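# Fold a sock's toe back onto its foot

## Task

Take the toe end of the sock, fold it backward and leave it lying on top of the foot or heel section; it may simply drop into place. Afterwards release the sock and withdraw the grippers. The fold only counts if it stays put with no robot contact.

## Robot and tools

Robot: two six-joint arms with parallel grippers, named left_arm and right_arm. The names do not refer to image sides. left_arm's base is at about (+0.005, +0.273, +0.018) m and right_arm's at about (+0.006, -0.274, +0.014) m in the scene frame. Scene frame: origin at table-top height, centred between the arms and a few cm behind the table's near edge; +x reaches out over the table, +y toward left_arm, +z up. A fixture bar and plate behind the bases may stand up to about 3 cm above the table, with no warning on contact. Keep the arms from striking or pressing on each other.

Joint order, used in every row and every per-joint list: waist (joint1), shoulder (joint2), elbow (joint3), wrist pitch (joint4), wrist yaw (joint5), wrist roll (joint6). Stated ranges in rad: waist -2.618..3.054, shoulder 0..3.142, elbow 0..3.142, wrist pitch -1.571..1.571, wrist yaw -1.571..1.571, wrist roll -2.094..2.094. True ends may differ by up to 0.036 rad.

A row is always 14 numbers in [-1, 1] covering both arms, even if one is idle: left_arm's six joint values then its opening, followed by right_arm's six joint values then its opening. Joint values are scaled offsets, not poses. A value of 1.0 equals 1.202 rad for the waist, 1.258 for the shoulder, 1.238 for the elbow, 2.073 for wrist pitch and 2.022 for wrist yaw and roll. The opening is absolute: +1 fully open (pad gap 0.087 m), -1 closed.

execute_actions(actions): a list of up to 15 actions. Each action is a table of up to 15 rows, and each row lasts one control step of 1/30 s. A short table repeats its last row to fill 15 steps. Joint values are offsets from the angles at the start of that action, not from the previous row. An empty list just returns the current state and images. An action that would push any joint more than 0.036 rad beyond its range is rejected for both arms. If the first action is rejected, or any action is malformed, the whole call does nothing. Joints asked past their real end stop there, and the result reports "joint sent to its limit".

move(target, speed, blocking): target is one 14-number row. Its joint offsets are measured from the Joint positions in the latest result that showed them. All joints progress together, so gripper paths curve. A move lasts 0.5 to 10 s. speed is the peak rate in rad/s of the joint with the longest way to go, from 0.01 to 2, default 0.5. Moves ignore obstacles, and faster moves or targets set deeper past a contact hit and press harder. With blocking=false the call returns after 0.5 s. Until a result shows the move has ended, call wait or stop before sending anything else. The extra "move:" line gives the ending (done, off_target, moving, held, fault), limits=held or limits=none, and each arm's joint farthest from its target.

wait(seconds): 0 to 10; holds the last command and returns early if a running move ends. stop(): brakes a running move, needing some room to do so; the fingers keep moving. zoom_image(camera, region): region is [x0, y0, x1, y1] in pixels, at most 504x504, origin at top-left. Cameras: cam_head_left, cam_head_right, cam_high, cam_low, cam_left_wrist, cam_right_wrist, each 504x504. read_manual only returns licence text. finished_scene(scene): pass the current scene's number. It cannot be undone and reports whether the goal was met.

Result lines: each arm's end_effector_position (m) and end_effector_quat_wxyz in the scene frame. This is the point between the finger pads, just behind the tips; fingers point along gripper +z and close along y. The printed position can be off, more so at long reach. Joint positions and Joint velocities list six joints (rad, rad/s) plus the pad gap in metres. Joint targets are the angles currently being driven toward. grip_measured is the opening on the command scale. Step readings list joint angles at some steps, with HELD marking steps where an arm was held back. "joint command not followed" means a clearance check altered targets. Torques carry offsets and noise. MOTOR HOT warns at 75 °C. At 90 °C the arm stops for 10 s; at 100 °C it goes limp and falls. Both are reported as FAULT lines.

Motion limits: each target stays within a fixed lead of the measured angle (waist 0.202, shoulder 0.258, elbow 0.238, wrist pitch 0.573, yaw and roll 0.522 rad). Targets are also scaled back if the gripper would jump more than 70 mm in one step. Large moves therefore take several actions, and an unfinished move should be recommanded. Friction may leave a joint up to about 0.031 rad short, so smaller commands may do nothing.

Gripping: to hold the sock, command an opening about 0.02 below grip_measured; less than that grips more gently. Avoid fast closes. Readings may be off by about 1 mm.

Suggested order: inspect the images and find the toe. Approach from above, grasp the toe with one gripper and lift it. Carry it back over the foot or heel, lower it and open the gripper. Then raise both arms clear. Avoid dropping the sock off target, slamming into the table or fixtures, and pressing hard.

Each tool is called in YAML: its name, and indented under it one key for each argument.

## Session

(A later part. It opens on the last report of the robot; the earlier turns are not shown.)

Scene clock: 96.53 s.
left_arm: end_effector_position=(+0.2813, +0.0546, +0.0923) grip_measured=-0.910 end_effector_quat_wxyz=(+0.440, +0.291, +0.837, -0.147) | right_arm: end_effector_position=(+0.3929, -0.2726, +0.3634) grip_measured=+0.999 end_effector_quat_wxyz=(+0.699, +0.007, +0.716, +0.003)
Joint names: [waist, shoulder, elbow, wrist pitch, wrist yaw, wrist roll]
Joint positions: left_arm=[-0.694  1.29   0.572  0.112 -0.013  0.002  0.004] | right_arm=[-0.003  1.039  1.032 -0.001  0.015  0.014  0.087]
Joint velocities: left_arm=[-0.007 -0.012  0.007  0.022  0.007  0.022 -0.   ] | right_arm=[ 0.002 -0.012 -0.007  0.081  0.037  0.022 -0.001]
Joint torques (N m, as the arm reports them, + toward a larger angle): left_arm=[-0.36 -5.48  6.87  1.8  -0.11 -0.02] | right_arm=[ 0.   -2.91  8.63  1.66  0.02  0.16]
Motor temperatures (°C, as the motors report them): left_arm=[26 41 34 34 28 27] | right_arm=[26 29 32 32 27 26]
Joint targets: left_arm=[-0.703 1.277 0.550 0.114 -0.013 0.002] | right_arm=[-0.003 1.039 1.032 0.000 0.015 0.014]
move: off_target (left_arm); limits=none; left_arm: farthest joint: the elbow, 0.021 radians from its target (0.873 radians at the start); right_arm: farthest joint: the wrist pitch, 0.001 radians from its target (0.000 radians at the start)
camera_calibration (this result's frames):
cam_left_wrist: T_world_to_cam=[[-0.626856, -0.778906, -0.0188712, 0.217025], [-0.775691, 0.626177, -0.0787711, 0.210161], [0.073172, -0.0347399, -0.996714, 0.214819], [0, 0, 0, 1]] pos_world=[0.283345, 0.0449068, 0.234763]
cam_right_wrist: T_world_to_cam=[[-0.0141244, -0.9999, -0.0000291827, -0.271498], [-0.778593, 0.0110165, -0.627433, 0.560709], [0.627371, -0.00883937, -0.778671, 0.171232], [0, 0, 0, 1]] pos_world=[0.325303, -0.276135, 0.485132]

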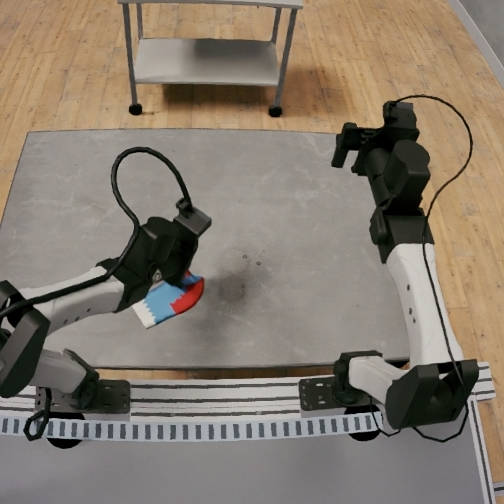

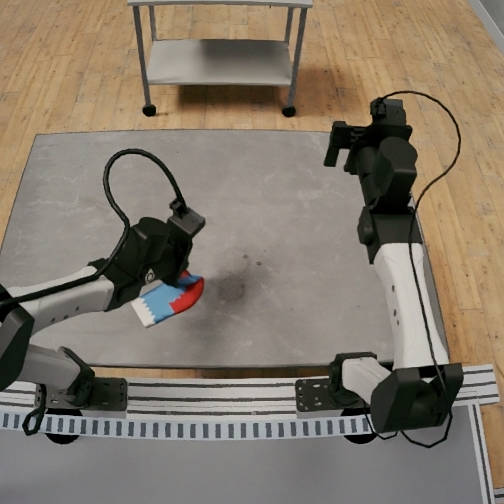

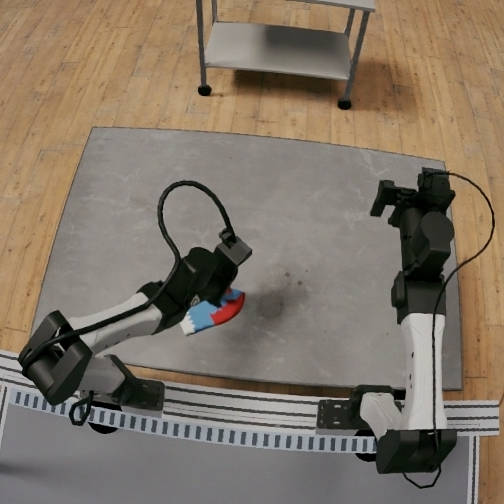

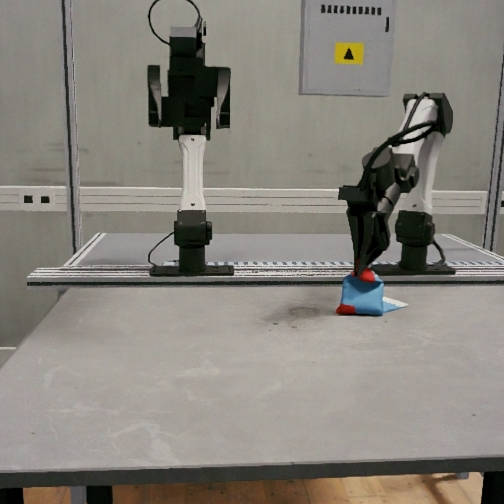

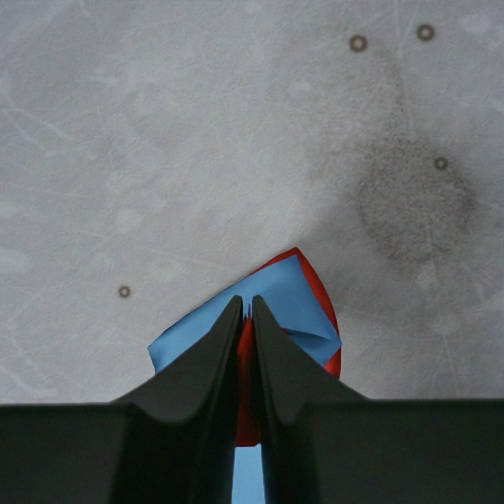

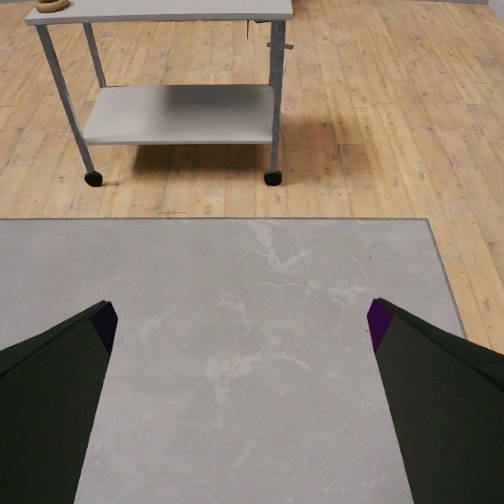

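move:
  target: [-0.063,-0.03,-0.256,0.183,0,0,-1,0,0,0,0,0,0,1]
  speed: 0.4

zoom_image:
  camera: "cam_low"
  region: [290,220,450,360]

Scene clock: 108.60 s.
left_arm: end_effector_position=(+0.2455, +0.0560, +0.0540) grip_measured=-0.910 end_effector_quat_wxyz=(+0.477, +0.310, +0.803, -0.177) | right_arm: end_effector_position=(+0.3928, -0.2726, +0.3632) grip_measured=+0.999 end_effector_quat_wxyz=(+0.698, +0.007, +0.716, +0.003)
Joint names: [waist, shoulder, elbow, wrist pitch, wrist yaw, wrist roll]
Joint positions: left_arm=[-0.76   1.267  0.275  0.489 -0.013  0.002  0.004] | right_arm=[-0.003  1.039  1.032 -0.002  0.015  0.014  0.087]
Joint velocities: left_arm=[ 0.002 -0.002 -0.007  0.022 -0.037 -0.081  0.   ] | right_arm=[-0.007 -0.012  0.002  0.066 -0.007 -0.037 -0.001]
Joint torques (N m, as the arm reports them, + toward a larger angle): left_arm=[-0.48 -4.56  6.05  1.93 -0.1  -0.02] | right_arm=[ 0.   -2.91  8.64  1.66  0.02  0.16]
Motor temperatures (°C, as the motors report them): left_arm=[26 39 34 36 28 27] | right_arm=[26 29 32 33 27 26]
Joint targets: left_arm=[-0.769 1.253 0.255 0.491 -0.013 0.002] | right_arm=[-0.003 1.039 1.032 -0.001 0.015 0.014]
move: done; limits=none; left_arm: farthest joint: the elbow, 0.020 radians from its target (0.316 radians at the start); right_arm: farthest joint: the wrist pitch, 0.001 radians from its target (0.000 radians at the start)
camera_calibration (this result's frames):
cam_left_wrist: T_world_to_cam=[[-0.675573, -0.737043, -0.0192062, 0.204567], [-0.722582, 0.667046, -0.181452, 0.168759], [0.146549, -0.108706, -0.983212, 0.164726], [0, 0, 0, 1]] pos_world=[0.236002, 0.0561118, 0.196511]
cam_right_wrist: T_world_to_cam=[[-0.0141227, -0.9999, -0.0000021369, -0.27151], [-0.77931, 0.0110084, -0.626542, 0.560444], [0.626479, -0.00884682, -0.779388, 0.171653], [0, 0, 0, 1]] pos_world=[0.325388, -0.276134, 0.484925]

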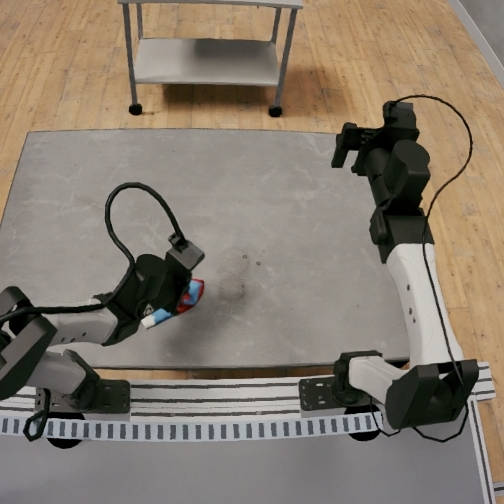

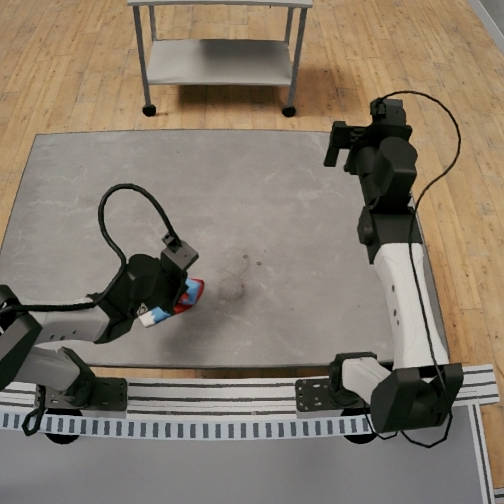

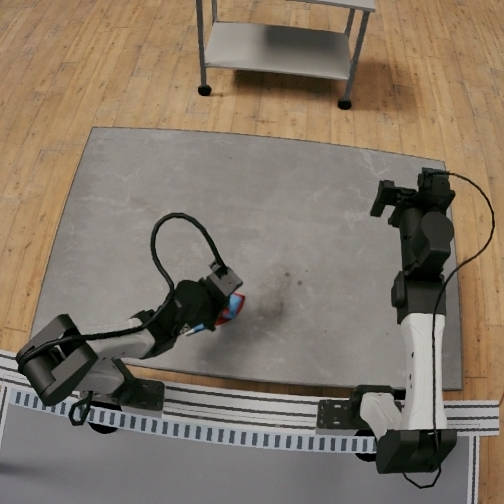

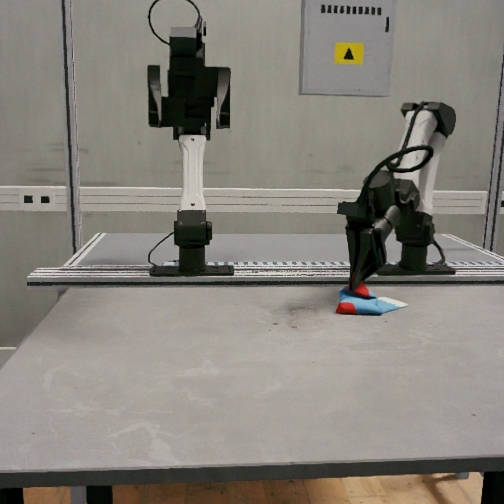

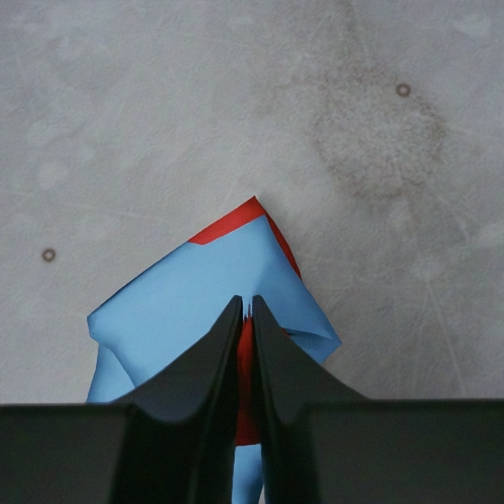

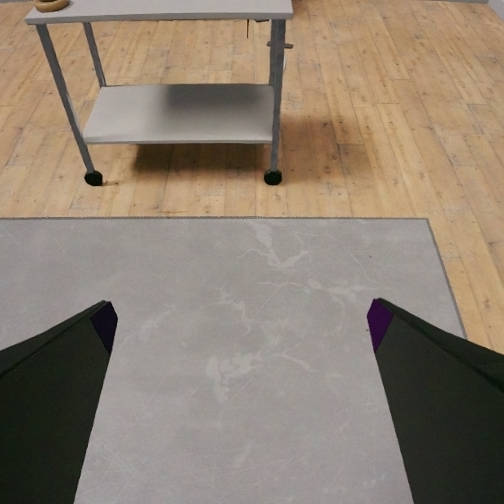

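Region (290, 220, 450, 360) of cam_low's 504x504 image, scaled by 3.150, with more detail than that image has; it fills the top 441 rows of this view, and the rest is white.

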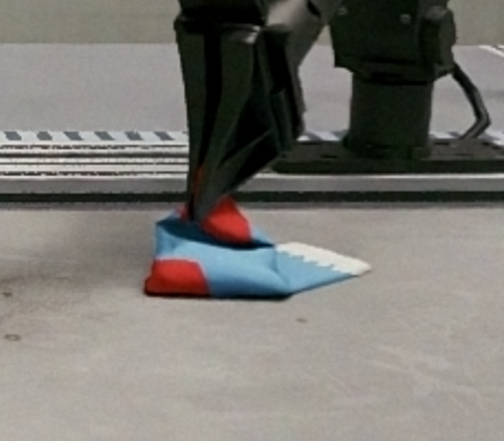

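move:
  target: [0.13,0.315,0.118,0.245,0,0,-1,0,0,0,0,0,0,1]
  speed: 0.45

zoom_image:
  camera: "cam_low"
  region: [290,220,450,360]

Scene clock: 119.60 s.
left_arm: end_effector_position=(+0.3451, +0.0461, +0.0830) grip_measured=-0.910 end_effector_quat_wxyz=(+0.592, +0.227, +0.753, -0.174) | right_arm: end_effector_position=(+0.3928, -0.2726, +0.3628) grip_measured=+0.999 end_effector_quat_wxyz=(+0.698, +0.007, +0.716, +0.003)
Joint names: [waist, shoulder, elbow, wrist pitch, wrist yaw, wrist roll]
Joint positions: left_arm=[-0.613  1.644  0.407  0.995 -0.013  0.002  0.004] | right_arm=[-0.003  1.039  1.032 -0.004  0.015  0.014  0.087]
Joint velocities: left_arm=[ 0.002 -0.017 -0.002 -0.11   0.081  0.037 -0.001] | right_arm=[ 0.017  0.012 -0.002 -0.037  0.051  0.022  0.002]
Joint torques (N m, as the arm reports them, + toward a larger angle): left_arm=[ 1.05 -4.59  7.87  2.04 -0.1   0.  ] | right_arm=[-0.01 -2.91  8.64  1.67  0.02  0.16]
Motor temperatures (°C, as the motors report them): left_arm=[26 37 34 37 28 27] | right_arm=[26 29 33 33 27 26]
Joint targets: left_arm=[-0.604 1.663 0.421 0.997 -0.013 0.002] | right_arm=[-0.003 1.039 1.032 -0.002 0.015 0.014]
move: done; limits=none; left_arm: farthest joint: the shoulder, 0.020 radians from its target (0.396 radians at the start); right_arm: farthest joint: the wrist pitch, 0.002 radians from its target (0.000 radians at the start)
camera_calibration (this result's frames):
cam_left_wrist: T_world_to_cam=[[-0.556417, -0.830684, -0.0191034, 0.228335], [-0.745223, 0.509077, -0.430678, 0.288304], [0.367482, -0.2254, -0.902304, 0.100003], [0, 0, 0, 1]] pos_world=[0.305151, 0.0654457, 0.218761]
cam_right_wrist: T_world_to_cam=[[-0.0141205, -0.9999, 0.0000339213, -0.271525], [-0.780265, 0.0109976, -0.625352, 0.56009], [0.625289, -0.00885675, -0.780343, 0.172215], [0, 0, 0, 1]] pos_world=[0.325501, -0.276132, 0.484649]

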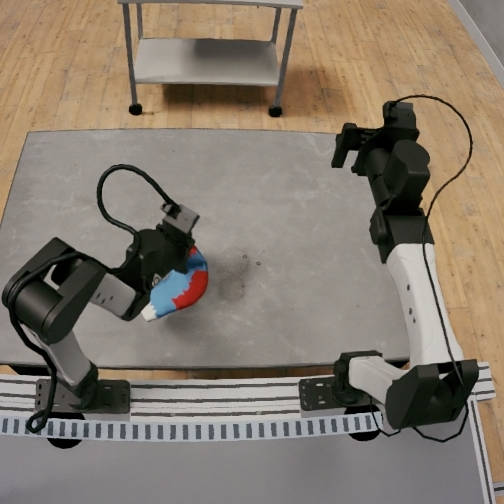

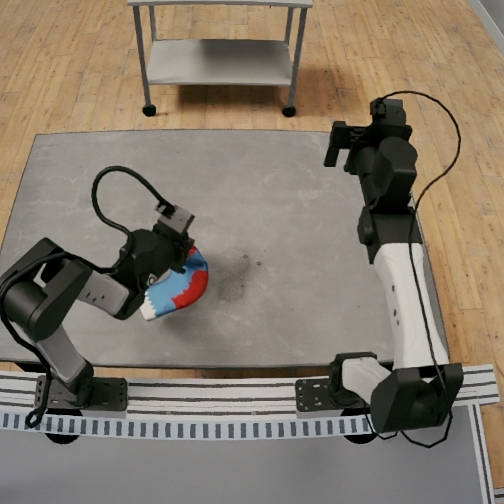

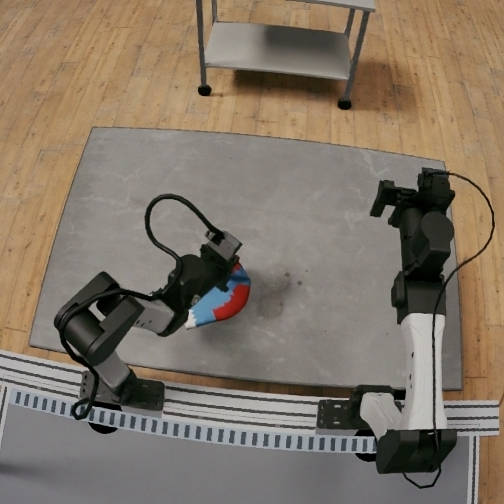

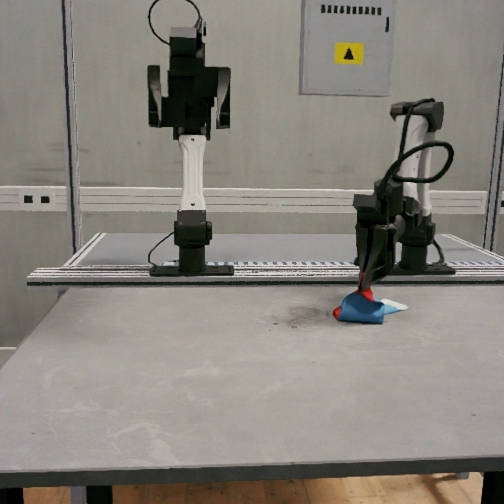

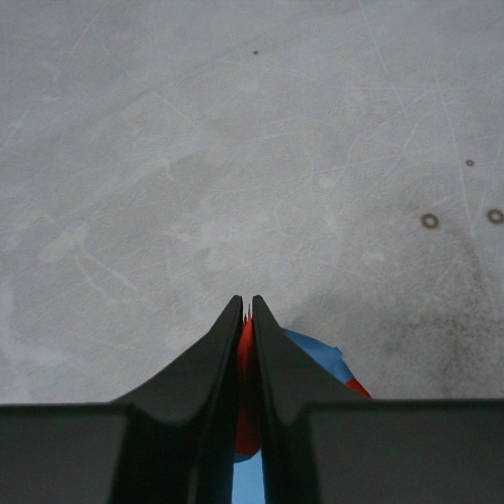

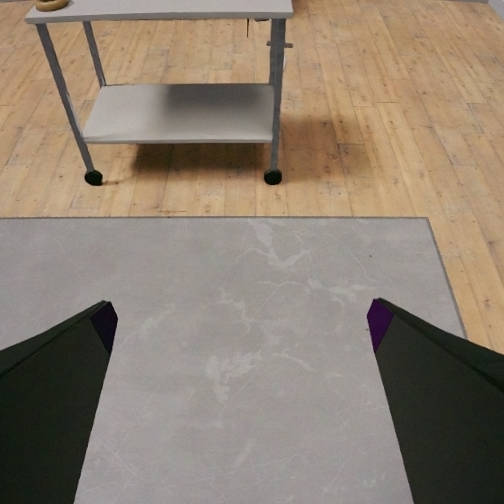

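Region (290, 220, 450, 360) of cam_low's 504x504 image, scaled by 3.150, with more detail than that image has; it fills the top 441 rows of this view, and the rest is white.

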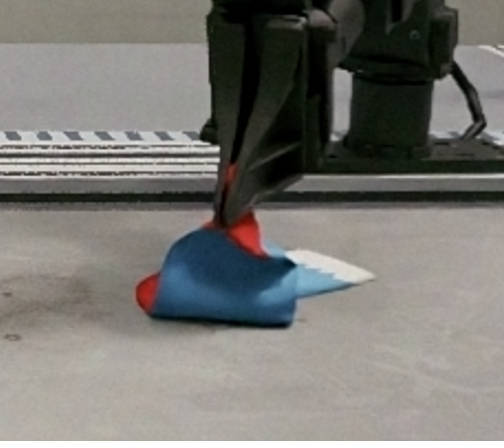

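move:
  target: [-0.092,0.03,-0.195,0.14,0,0,-1,0,0,0,0,0,0,1]
  speed: 0.3

zoom_image:
  camera: "cam_low"
  region: [290,220,450,360]

Scene clock: 127.37 s.
left_arm: end_effector_position=(+0.2859, +0.0416, +0.0673) grip_measured=-0.910 end_effector_quat_wxyz=(+0.600, +0.260, +0.727, -0.210) | right_arm: end_effector_position=(+0.3927, -0.2726, +0.3625) grip_measured=+0.999 end_effector_quat_wxyz=(+0.697, +0.007, +0.717, +0.003)
Joint names: [waist, shoulder, elbow, wrist pitch, wrist yaw, wrist roll]
Joint positions: left_arm=[-0.714  1.662  0.185  1.284 -0.013  0.002  0.004] | right_arm=[-0.003  1.039  1.032 -0.005  0.015  0.014  0.087]
Joint velocities: left_arm=[-0.012 -0.007  0.007  0.007 -0.007  0.081 -0.   ] | right_arm=[ 0.002  0.017 -0.017 -0.022  0.007 -0.022  0.001]
Joint torques (N m, as the arm reports them, + toward a larger angle): left_arm=[-0.41 -3.42  3.13  2.06 -0.07  0.01] | right_arm=[-0.01 -2.91  8.64  1.66  0.02  0.16]
Motor temperatures (°C, as the motors report them): left_arm=[26 36 35 38 28 27] | right_arm=[26 29 33 34 27 26]
Joint targets: left_arm=[-0.723 1.681 0.166 1.286 -0.013 0.002] | right_arm=[-0.003 1.039 1.032 -0.003 0.015 0.014]
move: done; limits=none; left_arm: farthest joint: the shoulder, 0.020 radians from its target (0.038 radians at the start); right_arm: farthest joint: the wrist pitch, 0.001 radians from its target (0.000 radians at the start)
camera_calibration (this result's frames):
cam_left_wrist: T_world_to_cam=[[-0.637078, -0.770565, -0.0190241, 0.211889], [-0.672979, 0.568092, -0.473678, 0.219526], [0.375807, -0.288967, -0.880493, 0.105388], [0, 0, 0, 1]] pos_world=[0.243121, 0.0690174, 0.200809]
cam_right_wrist: T_world_to_cam=[[-0.0141188, -0.9999, 0.0000609626, -0.271536], [-0.78098, 0.0109895, -0.624459, 0.559824], [0.624396, -0.00886421, -0.781058, 0.172636], [0, 0, 0, 1]] pos_world=[0.325585, -0.276131, 0.484442]

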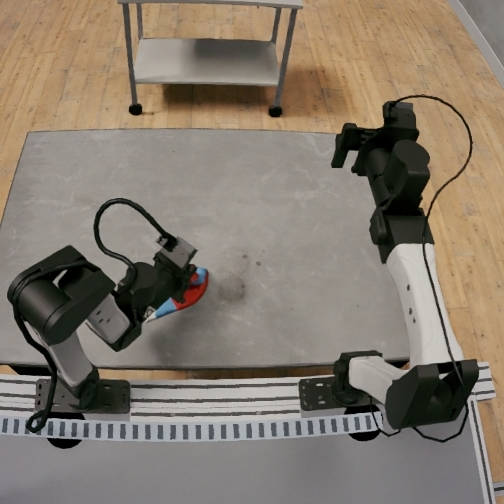

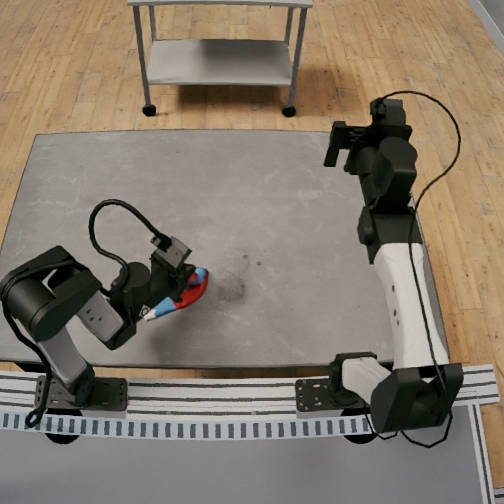

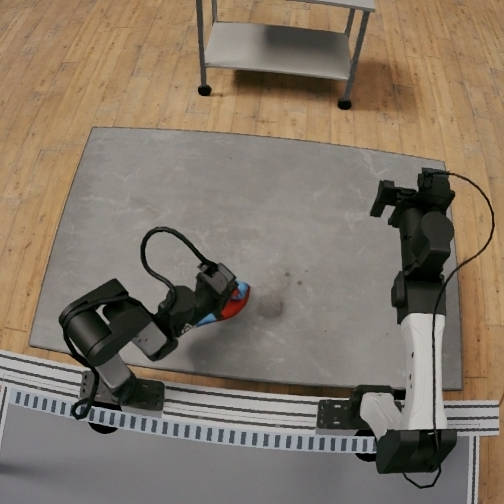

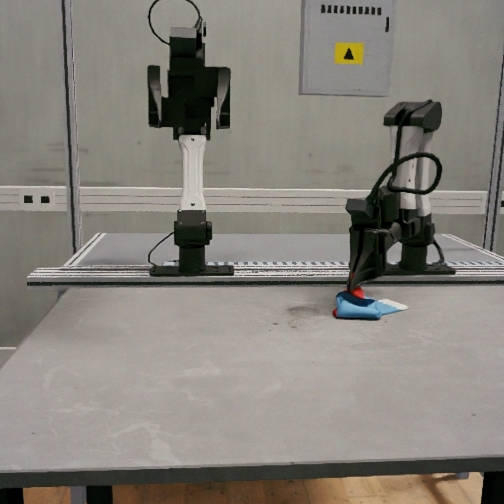

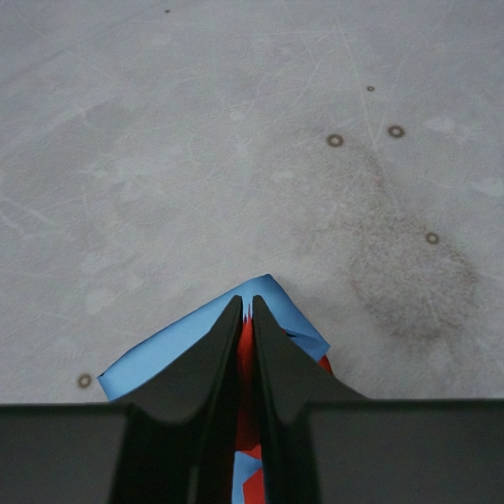

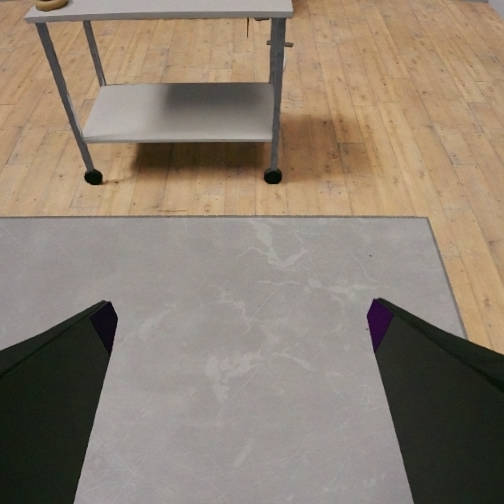

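Region (290, 220, 450, 360) of cam_low's 504x504 image, scaled by 3.150, with more detail than that image has; it fills the top 441 rows of this view, and the rest is white.

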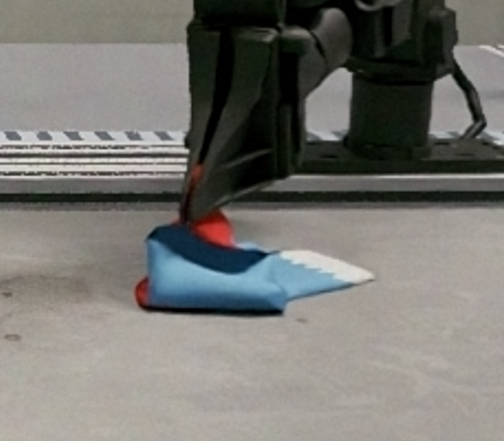

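execute_actions:
  actions:
    - [[-0.01,0,-0.02,0,0,0,-1,0,0,0,0,0,0,1],[-0.015,0,-0.026,0.003,0,0,-1,0,0,0,0,0,0,1],[-0.02,0,-0.032,0.006,0,0,-1,0,0,0,0,0,0,1],[-0.025,0,-0.038,0.009,0,0,-0.9,0,0,0,0,0,0,1],[-0.03,0,-0.044,0.012,0,0,-0.8,0,0,0,0,0,0,1],[-0.03,0,-0.05,0.015,0,0,-0.6,0,0,0,0,0,0,1],[-0.03,0,-0.05,0.015,0,0,-0.4,0,0,0,0,0,0,1],[-0.03,0,-0.05,0.015,0,0,-0.2,0,0,0,0,0,0,1],[-0.03,0,-0.05,0.015,0,0,0,0,0,0,0,0,0,1],[-0.03,0,-0.05,0.015,0,0,0.3,0,0,0,0,0,0,1],[-0.03,0,-0.05,0.015,0,0,0.6,0,0,0,0,0,0,1],[-0.03,0,-0.05,0.015,0,0,1,0,0,0,0,0,0,1]]

wait:
  seconds: 1

Scene clock: 142.70 s.
left_arm: end_effector_position=(+0.2708, +0.0419, +0.0603) grip_measured=+1.000 end_effector_quat_wxyz=(+0.592, +0.272, +0.728, -0.216) | right_arm: end_effector_position=(+0.3926, -0.2726, +0.3622) grip_measured=+0.999 end_effector_quat_wxyz=(+0.697, +0.007, +0.717, +0.003)
Joint names: [waist, shoulder, elbow, wrist pitch, wrist yaw, wrist roll]
Joint positions: left_arm=[-0.741  1.662  0.142  1.312 -0.013  0.002  0.087] | right_arm=[-0.003  1.039  1.032 -0.006  0.015  0.014  0.087]
Joint velocities: left_arm=[-0.002 -0.007 -0.002  0.022 -0.007  0.007  0.   ] | right_arm=[-0.012  0.012  0.027  0.051  0.037 -0.007  0.   ]
Joint torques (N m, as the arm reports them, + toward a larger angle): left_arm=[-0.45 -4.6   2.85  2.04 -0.03  0.01] | right_arm=[-0.01 -2.91  8.63  1.67  0.02  0.16]
Motor temperatures (°C, as the motors report them): left_arm=[26 34 34 40 28 27] | right_arm=[26 29 33 34 27 26]
Joint targets: left_arm=[-0.750 1.662 0.123 1.316 -0.013 0.002] | right_arm=[-0.003 1.039 1.032 -0.005 0.015 0.014]
Step readings (joint positions):
0: left_arm=[-0.714 1.662 0.185 1.285 -0.013 0.002] | right_arm=[-0.003 1.039 1.032 -0.005 0.015 0.014]
1: left_arm=[-0.714 1.662 0.185 1.285 -0.013 0.002] | right_arm=[-0.003 1.039 1.032 -0.005 0.015 0.014]
2: left_arm=[-0.715 1.662 0.184 1.286 -0.013 0.002] | right_arm=[-0.003 1.039 1.032 -0.005 0.015 0.014]
4: left_arm=[-0.724 1.662 0.173 1.293 -0.013 0.002] | right_arm=[-0.003 1.039 1.032 -0.005 0.015 0.014]
8: left_arm=[-0.740 1.662 0.145 1.303 -0.013 0.002] | right_arm=[-0.003 1.039 1.032 -0.006 0.015 0.014]
15: Joint positions above
camera_calibration (this result's frames):
cam_left_wrist: T_world_to_cam=[[-0.657623, -0.753104, -0.0191597, 0.207187], [-0.662934, 0.590591, -0.460131, 0.20142], [0.357842, -0.289891, -0.887644, 0.110338], [0, 0, 0, 1]] pos_world=[0.230295, 0.0690625, 0.19459]
cam_right_wrist: T_world_to_cam=[[-0.014117, -0.9999, 0.000088002, -0.271548], [-0.781694, 0.0109814, -0.623565, 0.559557], [0.623502, -0.00887168, -0.781772, 0.173056], [0, 0, 0, 1]] pos_world=[0.325669, -0.27613, 0.484235]

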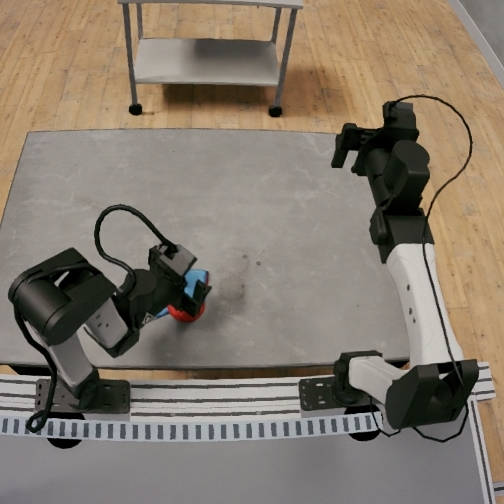

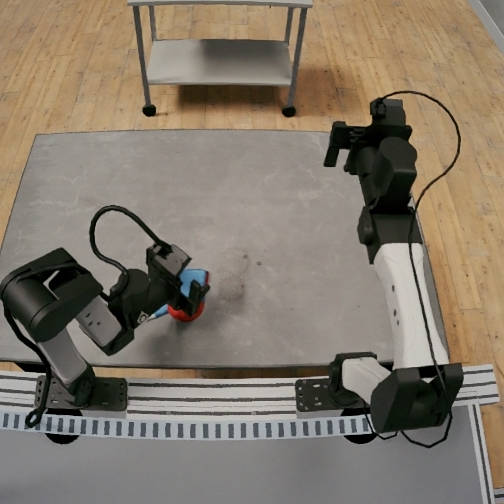

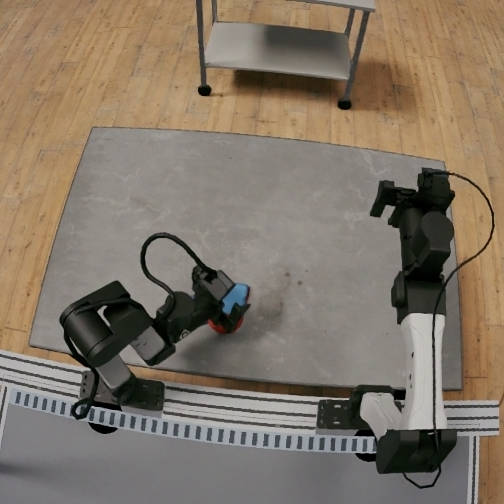

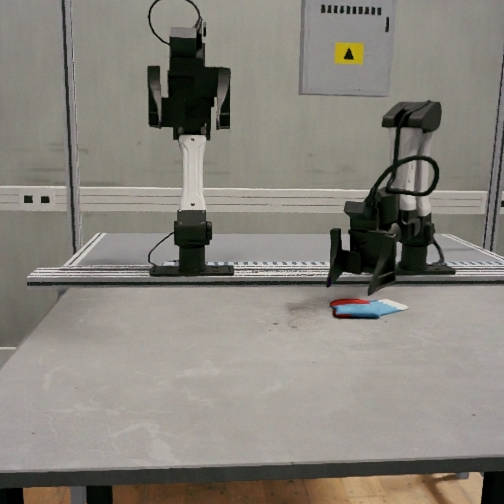

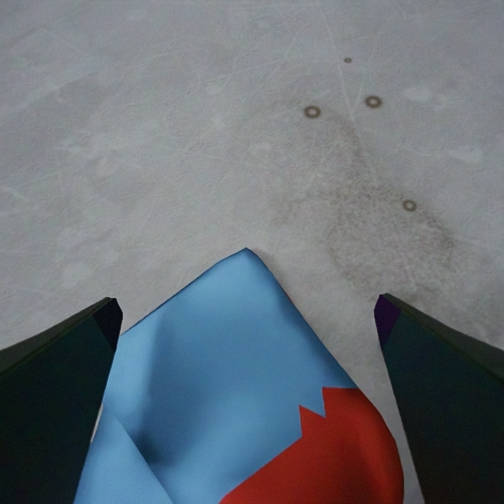

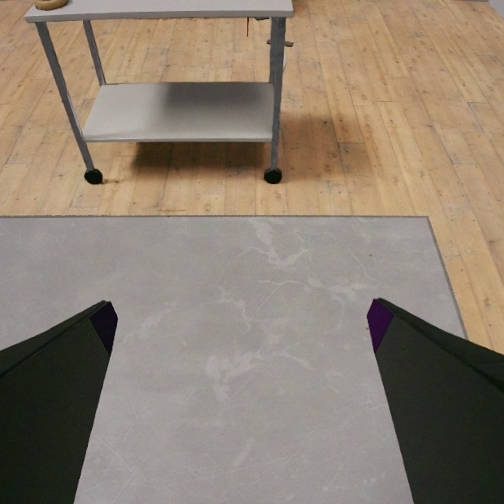

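Scene clock: 143.70 s.
left_arm: end_effector_position=(+0.2709, +0.0417, +0.0610) grip_measured=+1.000 end_effector_quat_wxyz=(+0.593, +0.271, +0.727, -0.217) | right_arm: end_effector_position=(+0.3926, -0.2726, +0.3622) grip_measured=+0.999 end_effector_quat_wxyz=(+0.697, +0.007, +0.717, +0.003)
Joint names: [waist, shoulder, elbow, wrist pitch, wrist yaw, wrist roll]
Joint positions: left_arm=[-0.741  1.662  0.142  1.315 -0.013  0.002  0.087] | right_arm=[-0.003  1.039  1.032 -0.006  0.015  0.014  0.087]
Joint velocities: left_arm=[ 0.007  0.002 -0.007 -0.066 -0.007 -0.095  0.   ] | right_arm=[-0.002  0.002  0.007  0.007  0.037 -0.022 -0.001]
Joint torques (N m, as the arm reports them, + toward a larger angle): left_arm=[-0.41 -4.64  2.96  2.03 -0.09  0.03] | right_arm=[ 0.   -2.91  8.63  1.67  0.02  0.16]
Motor temperatures (°C, as the motors report them): left_arm=[26 34 33 40 28 27] | right_arm=[26 29 33 34 27 26]
Joint targets: left_arm=[-0.750 1.662 0.123 1.315 -0.013 0.002] | right_arm=[-0.003 1.039 1.032 -0.005 0.015 0.014]
wait: 1.00 s; at rest by 0.20 s
camera_calibration (this result's frames):
cam_left_wrist: T_world_to_cam=[[-0.657589, -0.753133, -0.0191508, 0.207188], [-0.662005, 0.589782, -0.4625, 0.201854], [0.359619, -0.291457, -0.886412, 0.110293], [0, 0, 0, 1]] pos_world=[0.23021, 0.0691364, 0.19509]
cam_right_wrist: T_world_to_cam=[[-0.014117, -0.9999, 0.000088002, -0.271548], [-0.781694, 0.0109814, -0.623565, 0.559557], [0.623502, -0.00887168, -0.781772, 0.173056], [0, 0, 0, 1]] pos_world=[0.325669, -0.27613, 0.484235]

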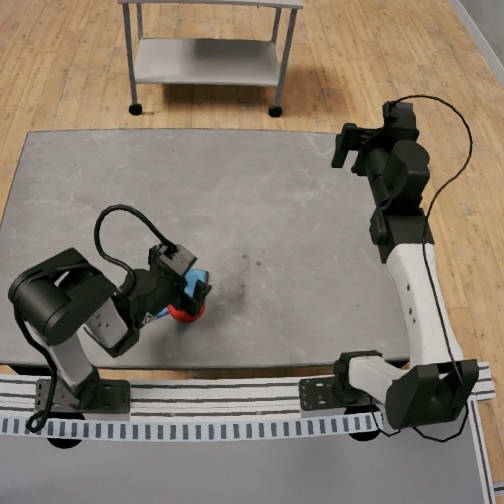

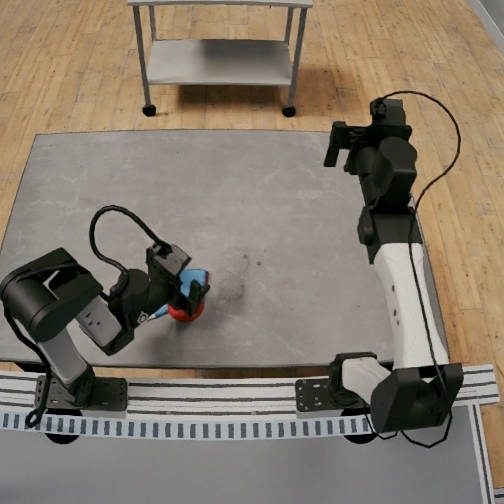

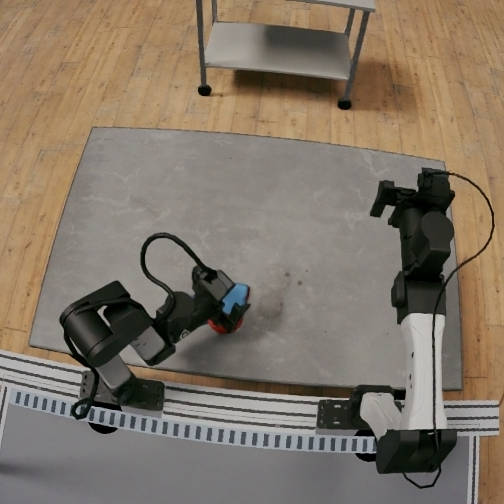

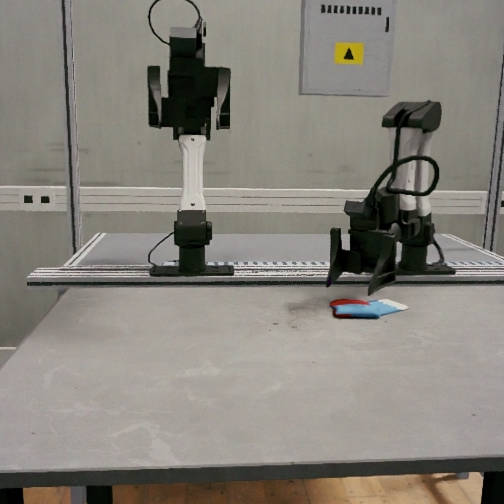

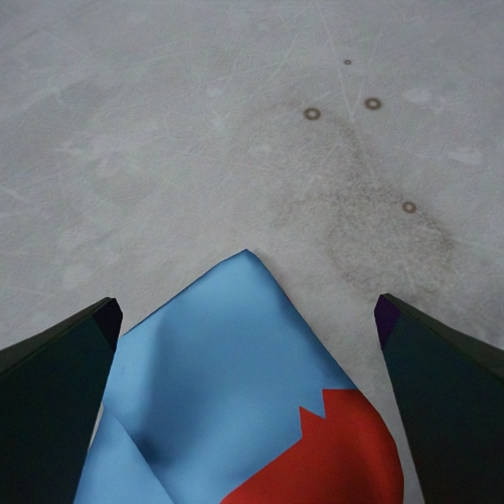

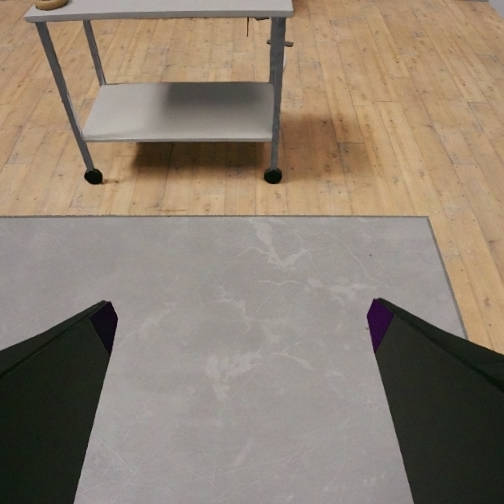

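move:
  target: [-0.028,-0.2,0.62,-0.72,0,-0.16,1,0,0,0,0,0,0,1]
  speed: 1.2

move:
  target: [0,0.325,0.345,-0.435,0,-0.165,1,0,0,0,0,0,0,1]
  speed: 0.9

Scene clock: 156.90 s.
left_arm: end_effector_position=(+0.2873, -0.0028, +0.1386) grip_measured=+1.000 end_effector_quat_wxyz=(+0.381, +0.190, +0.879, -0.215) | right_arm: end_effector_position=(+0.3926, -0.2726, +0.3619) grip_measured=+0.999 end_effector_quat_wxyz=(+0.696, +0.007, +0.718, +0.003)
Joint names: [waist, shoulder, elbow, wrist pitch, wrist yaw, wrist roll]
Joint positions: left_arm=[-0.765  1.416  0.901 -0.15  -0.013 -0.314  0.087] | right_arm=[-0.003  1.039  1.032 -0.007  0.015  0.014  0.087]
Joint velocities: left_arm=[-0.017  0.002 -0.002  0.081 -0.037 -0.066  0.   ] | right_arm=[-0.002 -0.027  0.002  0.007 -0.007 -0.051  0.   ]
Joint torques (N m, as the arm reports them, + toward a larger angle): left_arm=[-0.44 -6.32 10.16  1.47 -0.09 -0.06] | right_arm=[ 0.   -2.91  8.63  1.67  0.02  0.16]
Motor temperatures (°C, as the motors report them): left_arm=[26 34 33 40 28 27] | right_arm=[26 29 33 34 27 26]
Joint targets: left_arm=[-0.775 1.410 0.910 -0.178 -0.013 -0.322] | right_arm=[-0.003 1.039 1.032 -0.006 0.015 0.014]
move: off_target (left_arm); limits=none; left_arm: farthest joint: the wrist pitch, 0.028 radians from its target (1.492 radians at the start); right_arm: farthest joint: the wrist pitch, 0.001 radians from its target (0.000 radians at the start)
camera_calibration (this result's frames):
cam_left_wrist: T_world_to_cam=[[-0.510695, -0.82932, 0.226755, 0.109454], [-0.851801, 0.52386, -0.00247994, 0.265457], [-0.116731, -0.194417, -0.973949, 0.309512], [0, 0, 0, 1]] pos_world=[0.318144, 0.0118843, 0.277287]
cam_right_wrist: T_world_to_cam=[[-0.0141153, -0.9999, 0.000115039, -0.271559], [-0.782408, 0.0109734, -0.62267, 0.55929], [0.622607, -0.00887917, -0.782485, 0.173477], [0, 0, 0, 1]] pos_world=[0.325752, -0.276129, 0.484027]

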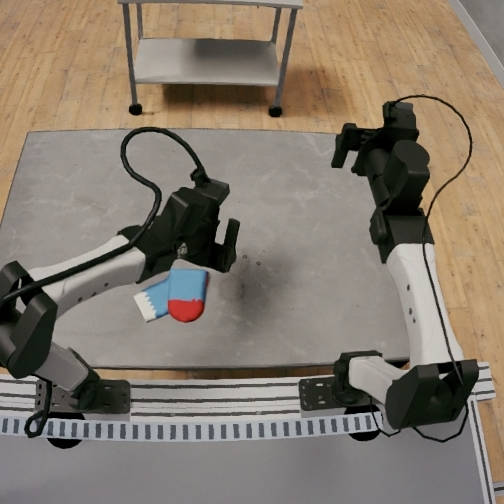

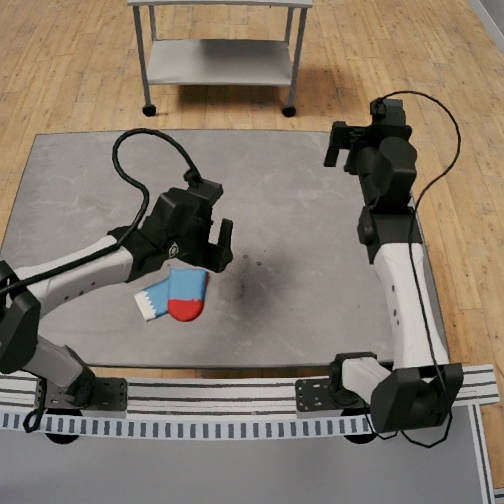

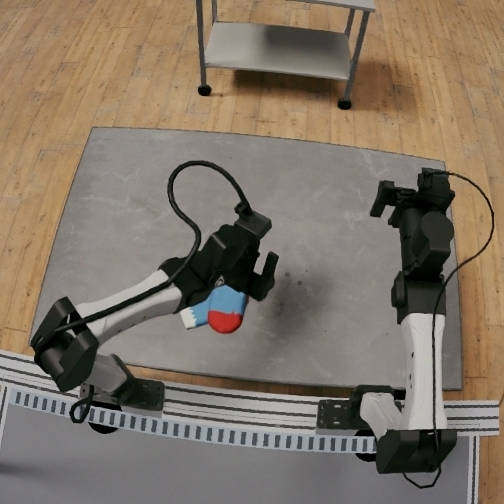

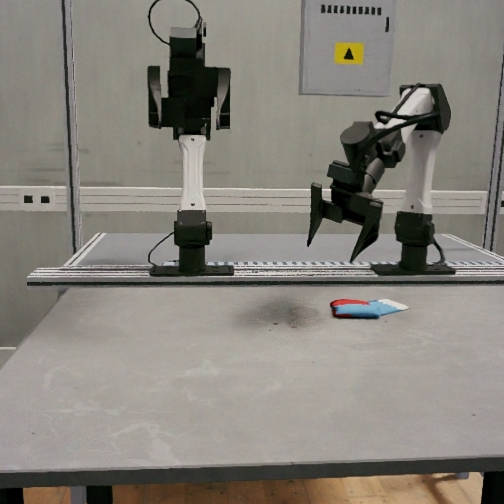

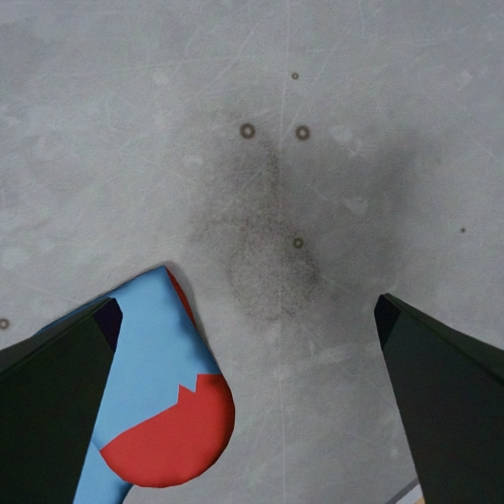

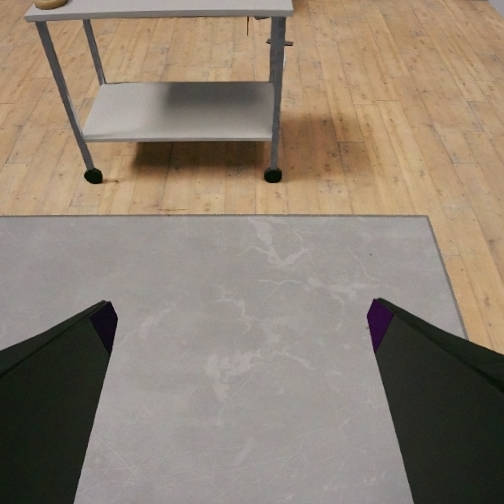

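Scene clock: 158.80 s.
left_arm: end_effector_position=(+0.2133, +0.0494, +0.0744) grip_measured=+1.000 end_effector_quat_wxyz=(+0.023, +0.052, +0.998, -0.010) | right_arm: end_effector_position=(+0.3925, -0.2726, +0.3615) grip_measured=+0.999 end_effector_quat_wxyz=(+0.696, +0.007, +0.718, +0.003)
Joint names: [waist, shoulder, elbow, wrist pitch, wrist yaw, wrist roll]
Joint positions: left_arm=[-0.765  1.806  1.315 -1.032 -0.013 -0.64   0.087] | right_arm=[-0.003  1.039  1.032 -0.008  0.015  0.014  0.087]
Joint velocities: left_arm=[-0.022 -0.007 -0.017 -0.066 -0.022 -0.022  0.   ] | right_arm=[ 0.012 -0.002 -0.017 -0.081  0.066 -0.007 -0.001]
Joint torques (N m, as the arm reports them, + toward a larger angle): left_arm=[ 0.26 -6.78  9.09  0.22 -0.12 -0.07] | right_arm=[-0.01 -2.92  8.64  1.66  0.02  0.16]
Motor temperatures (°C, as the motors report them): left_arm=[26 34 34 40 28 27] | right_arm=[26 29 33 35 27 26]
Joint targets: left_arm=[-0.765 1.825 1.328 -1.052 -0.013 -0.647] | right_arm=[-0.003 1.039 1.032 -0.007 0.015 0.014]
move: done; limits=none; left_arm: farthest joint: the shoulder, 0.019 radians from its target (0.409 radians at the start); right_arm: farthest joint: the wrist pitch, 0.001 radians from its target (0.000 radians at the start)
camera_calibration (this result's frames):
cam_left_wrist: T_world_to_cam=[[-0.119079, -0.992636, 0.0222177, 0.0691999], [-0.663068, 0.0961588, 0.742357, 0.10037], [-0.739027, 0.073667, -0.669636, 0.345349], [0, 0, 0, 1]] pos_world=[0.330015, 0.033598, 0.15521]
cam_right_wrist: T_world_to_cam=[[-0.0141129, -0.9999, 0.000151086, -0.271574], [-0.783357, 0.0109626, -0.621476, 0.558934], [0.621412, -0.00888915, -0.783433, 0.174037], [0, 0, 0, 1]] pos_world=[0.325863, -0.276128, 0.483751]

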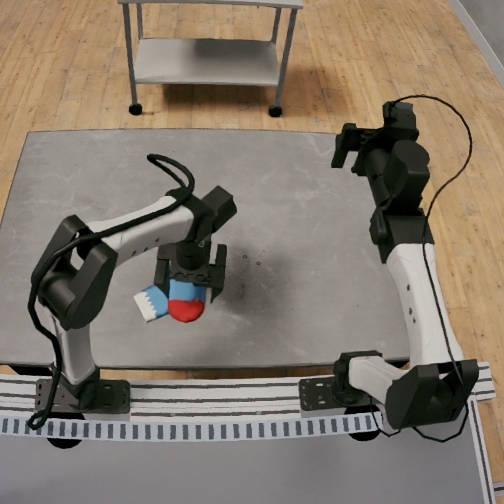

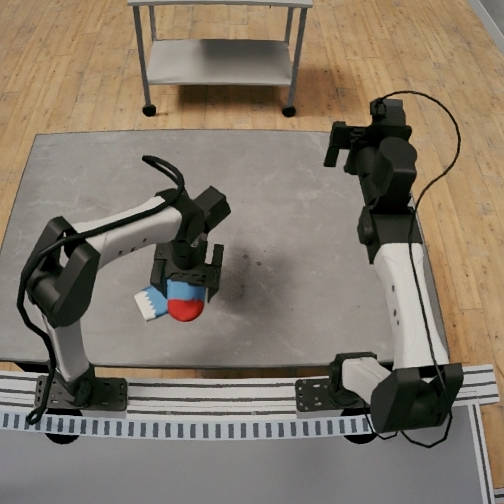

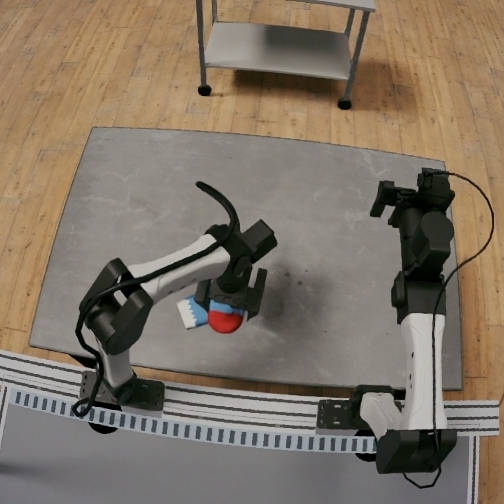

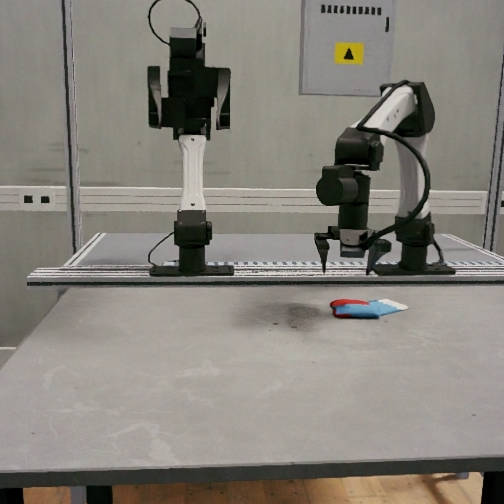

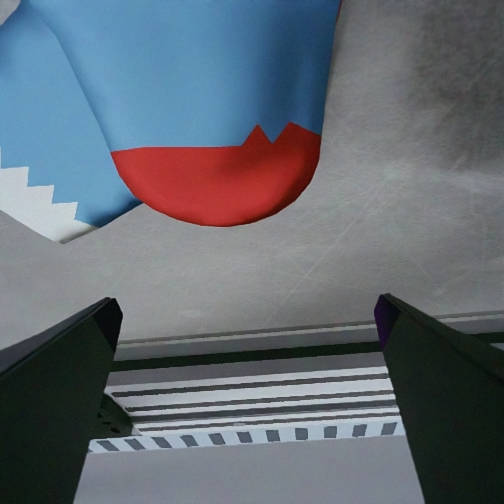

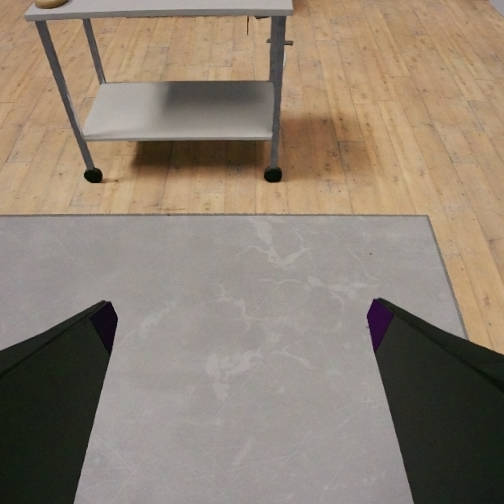

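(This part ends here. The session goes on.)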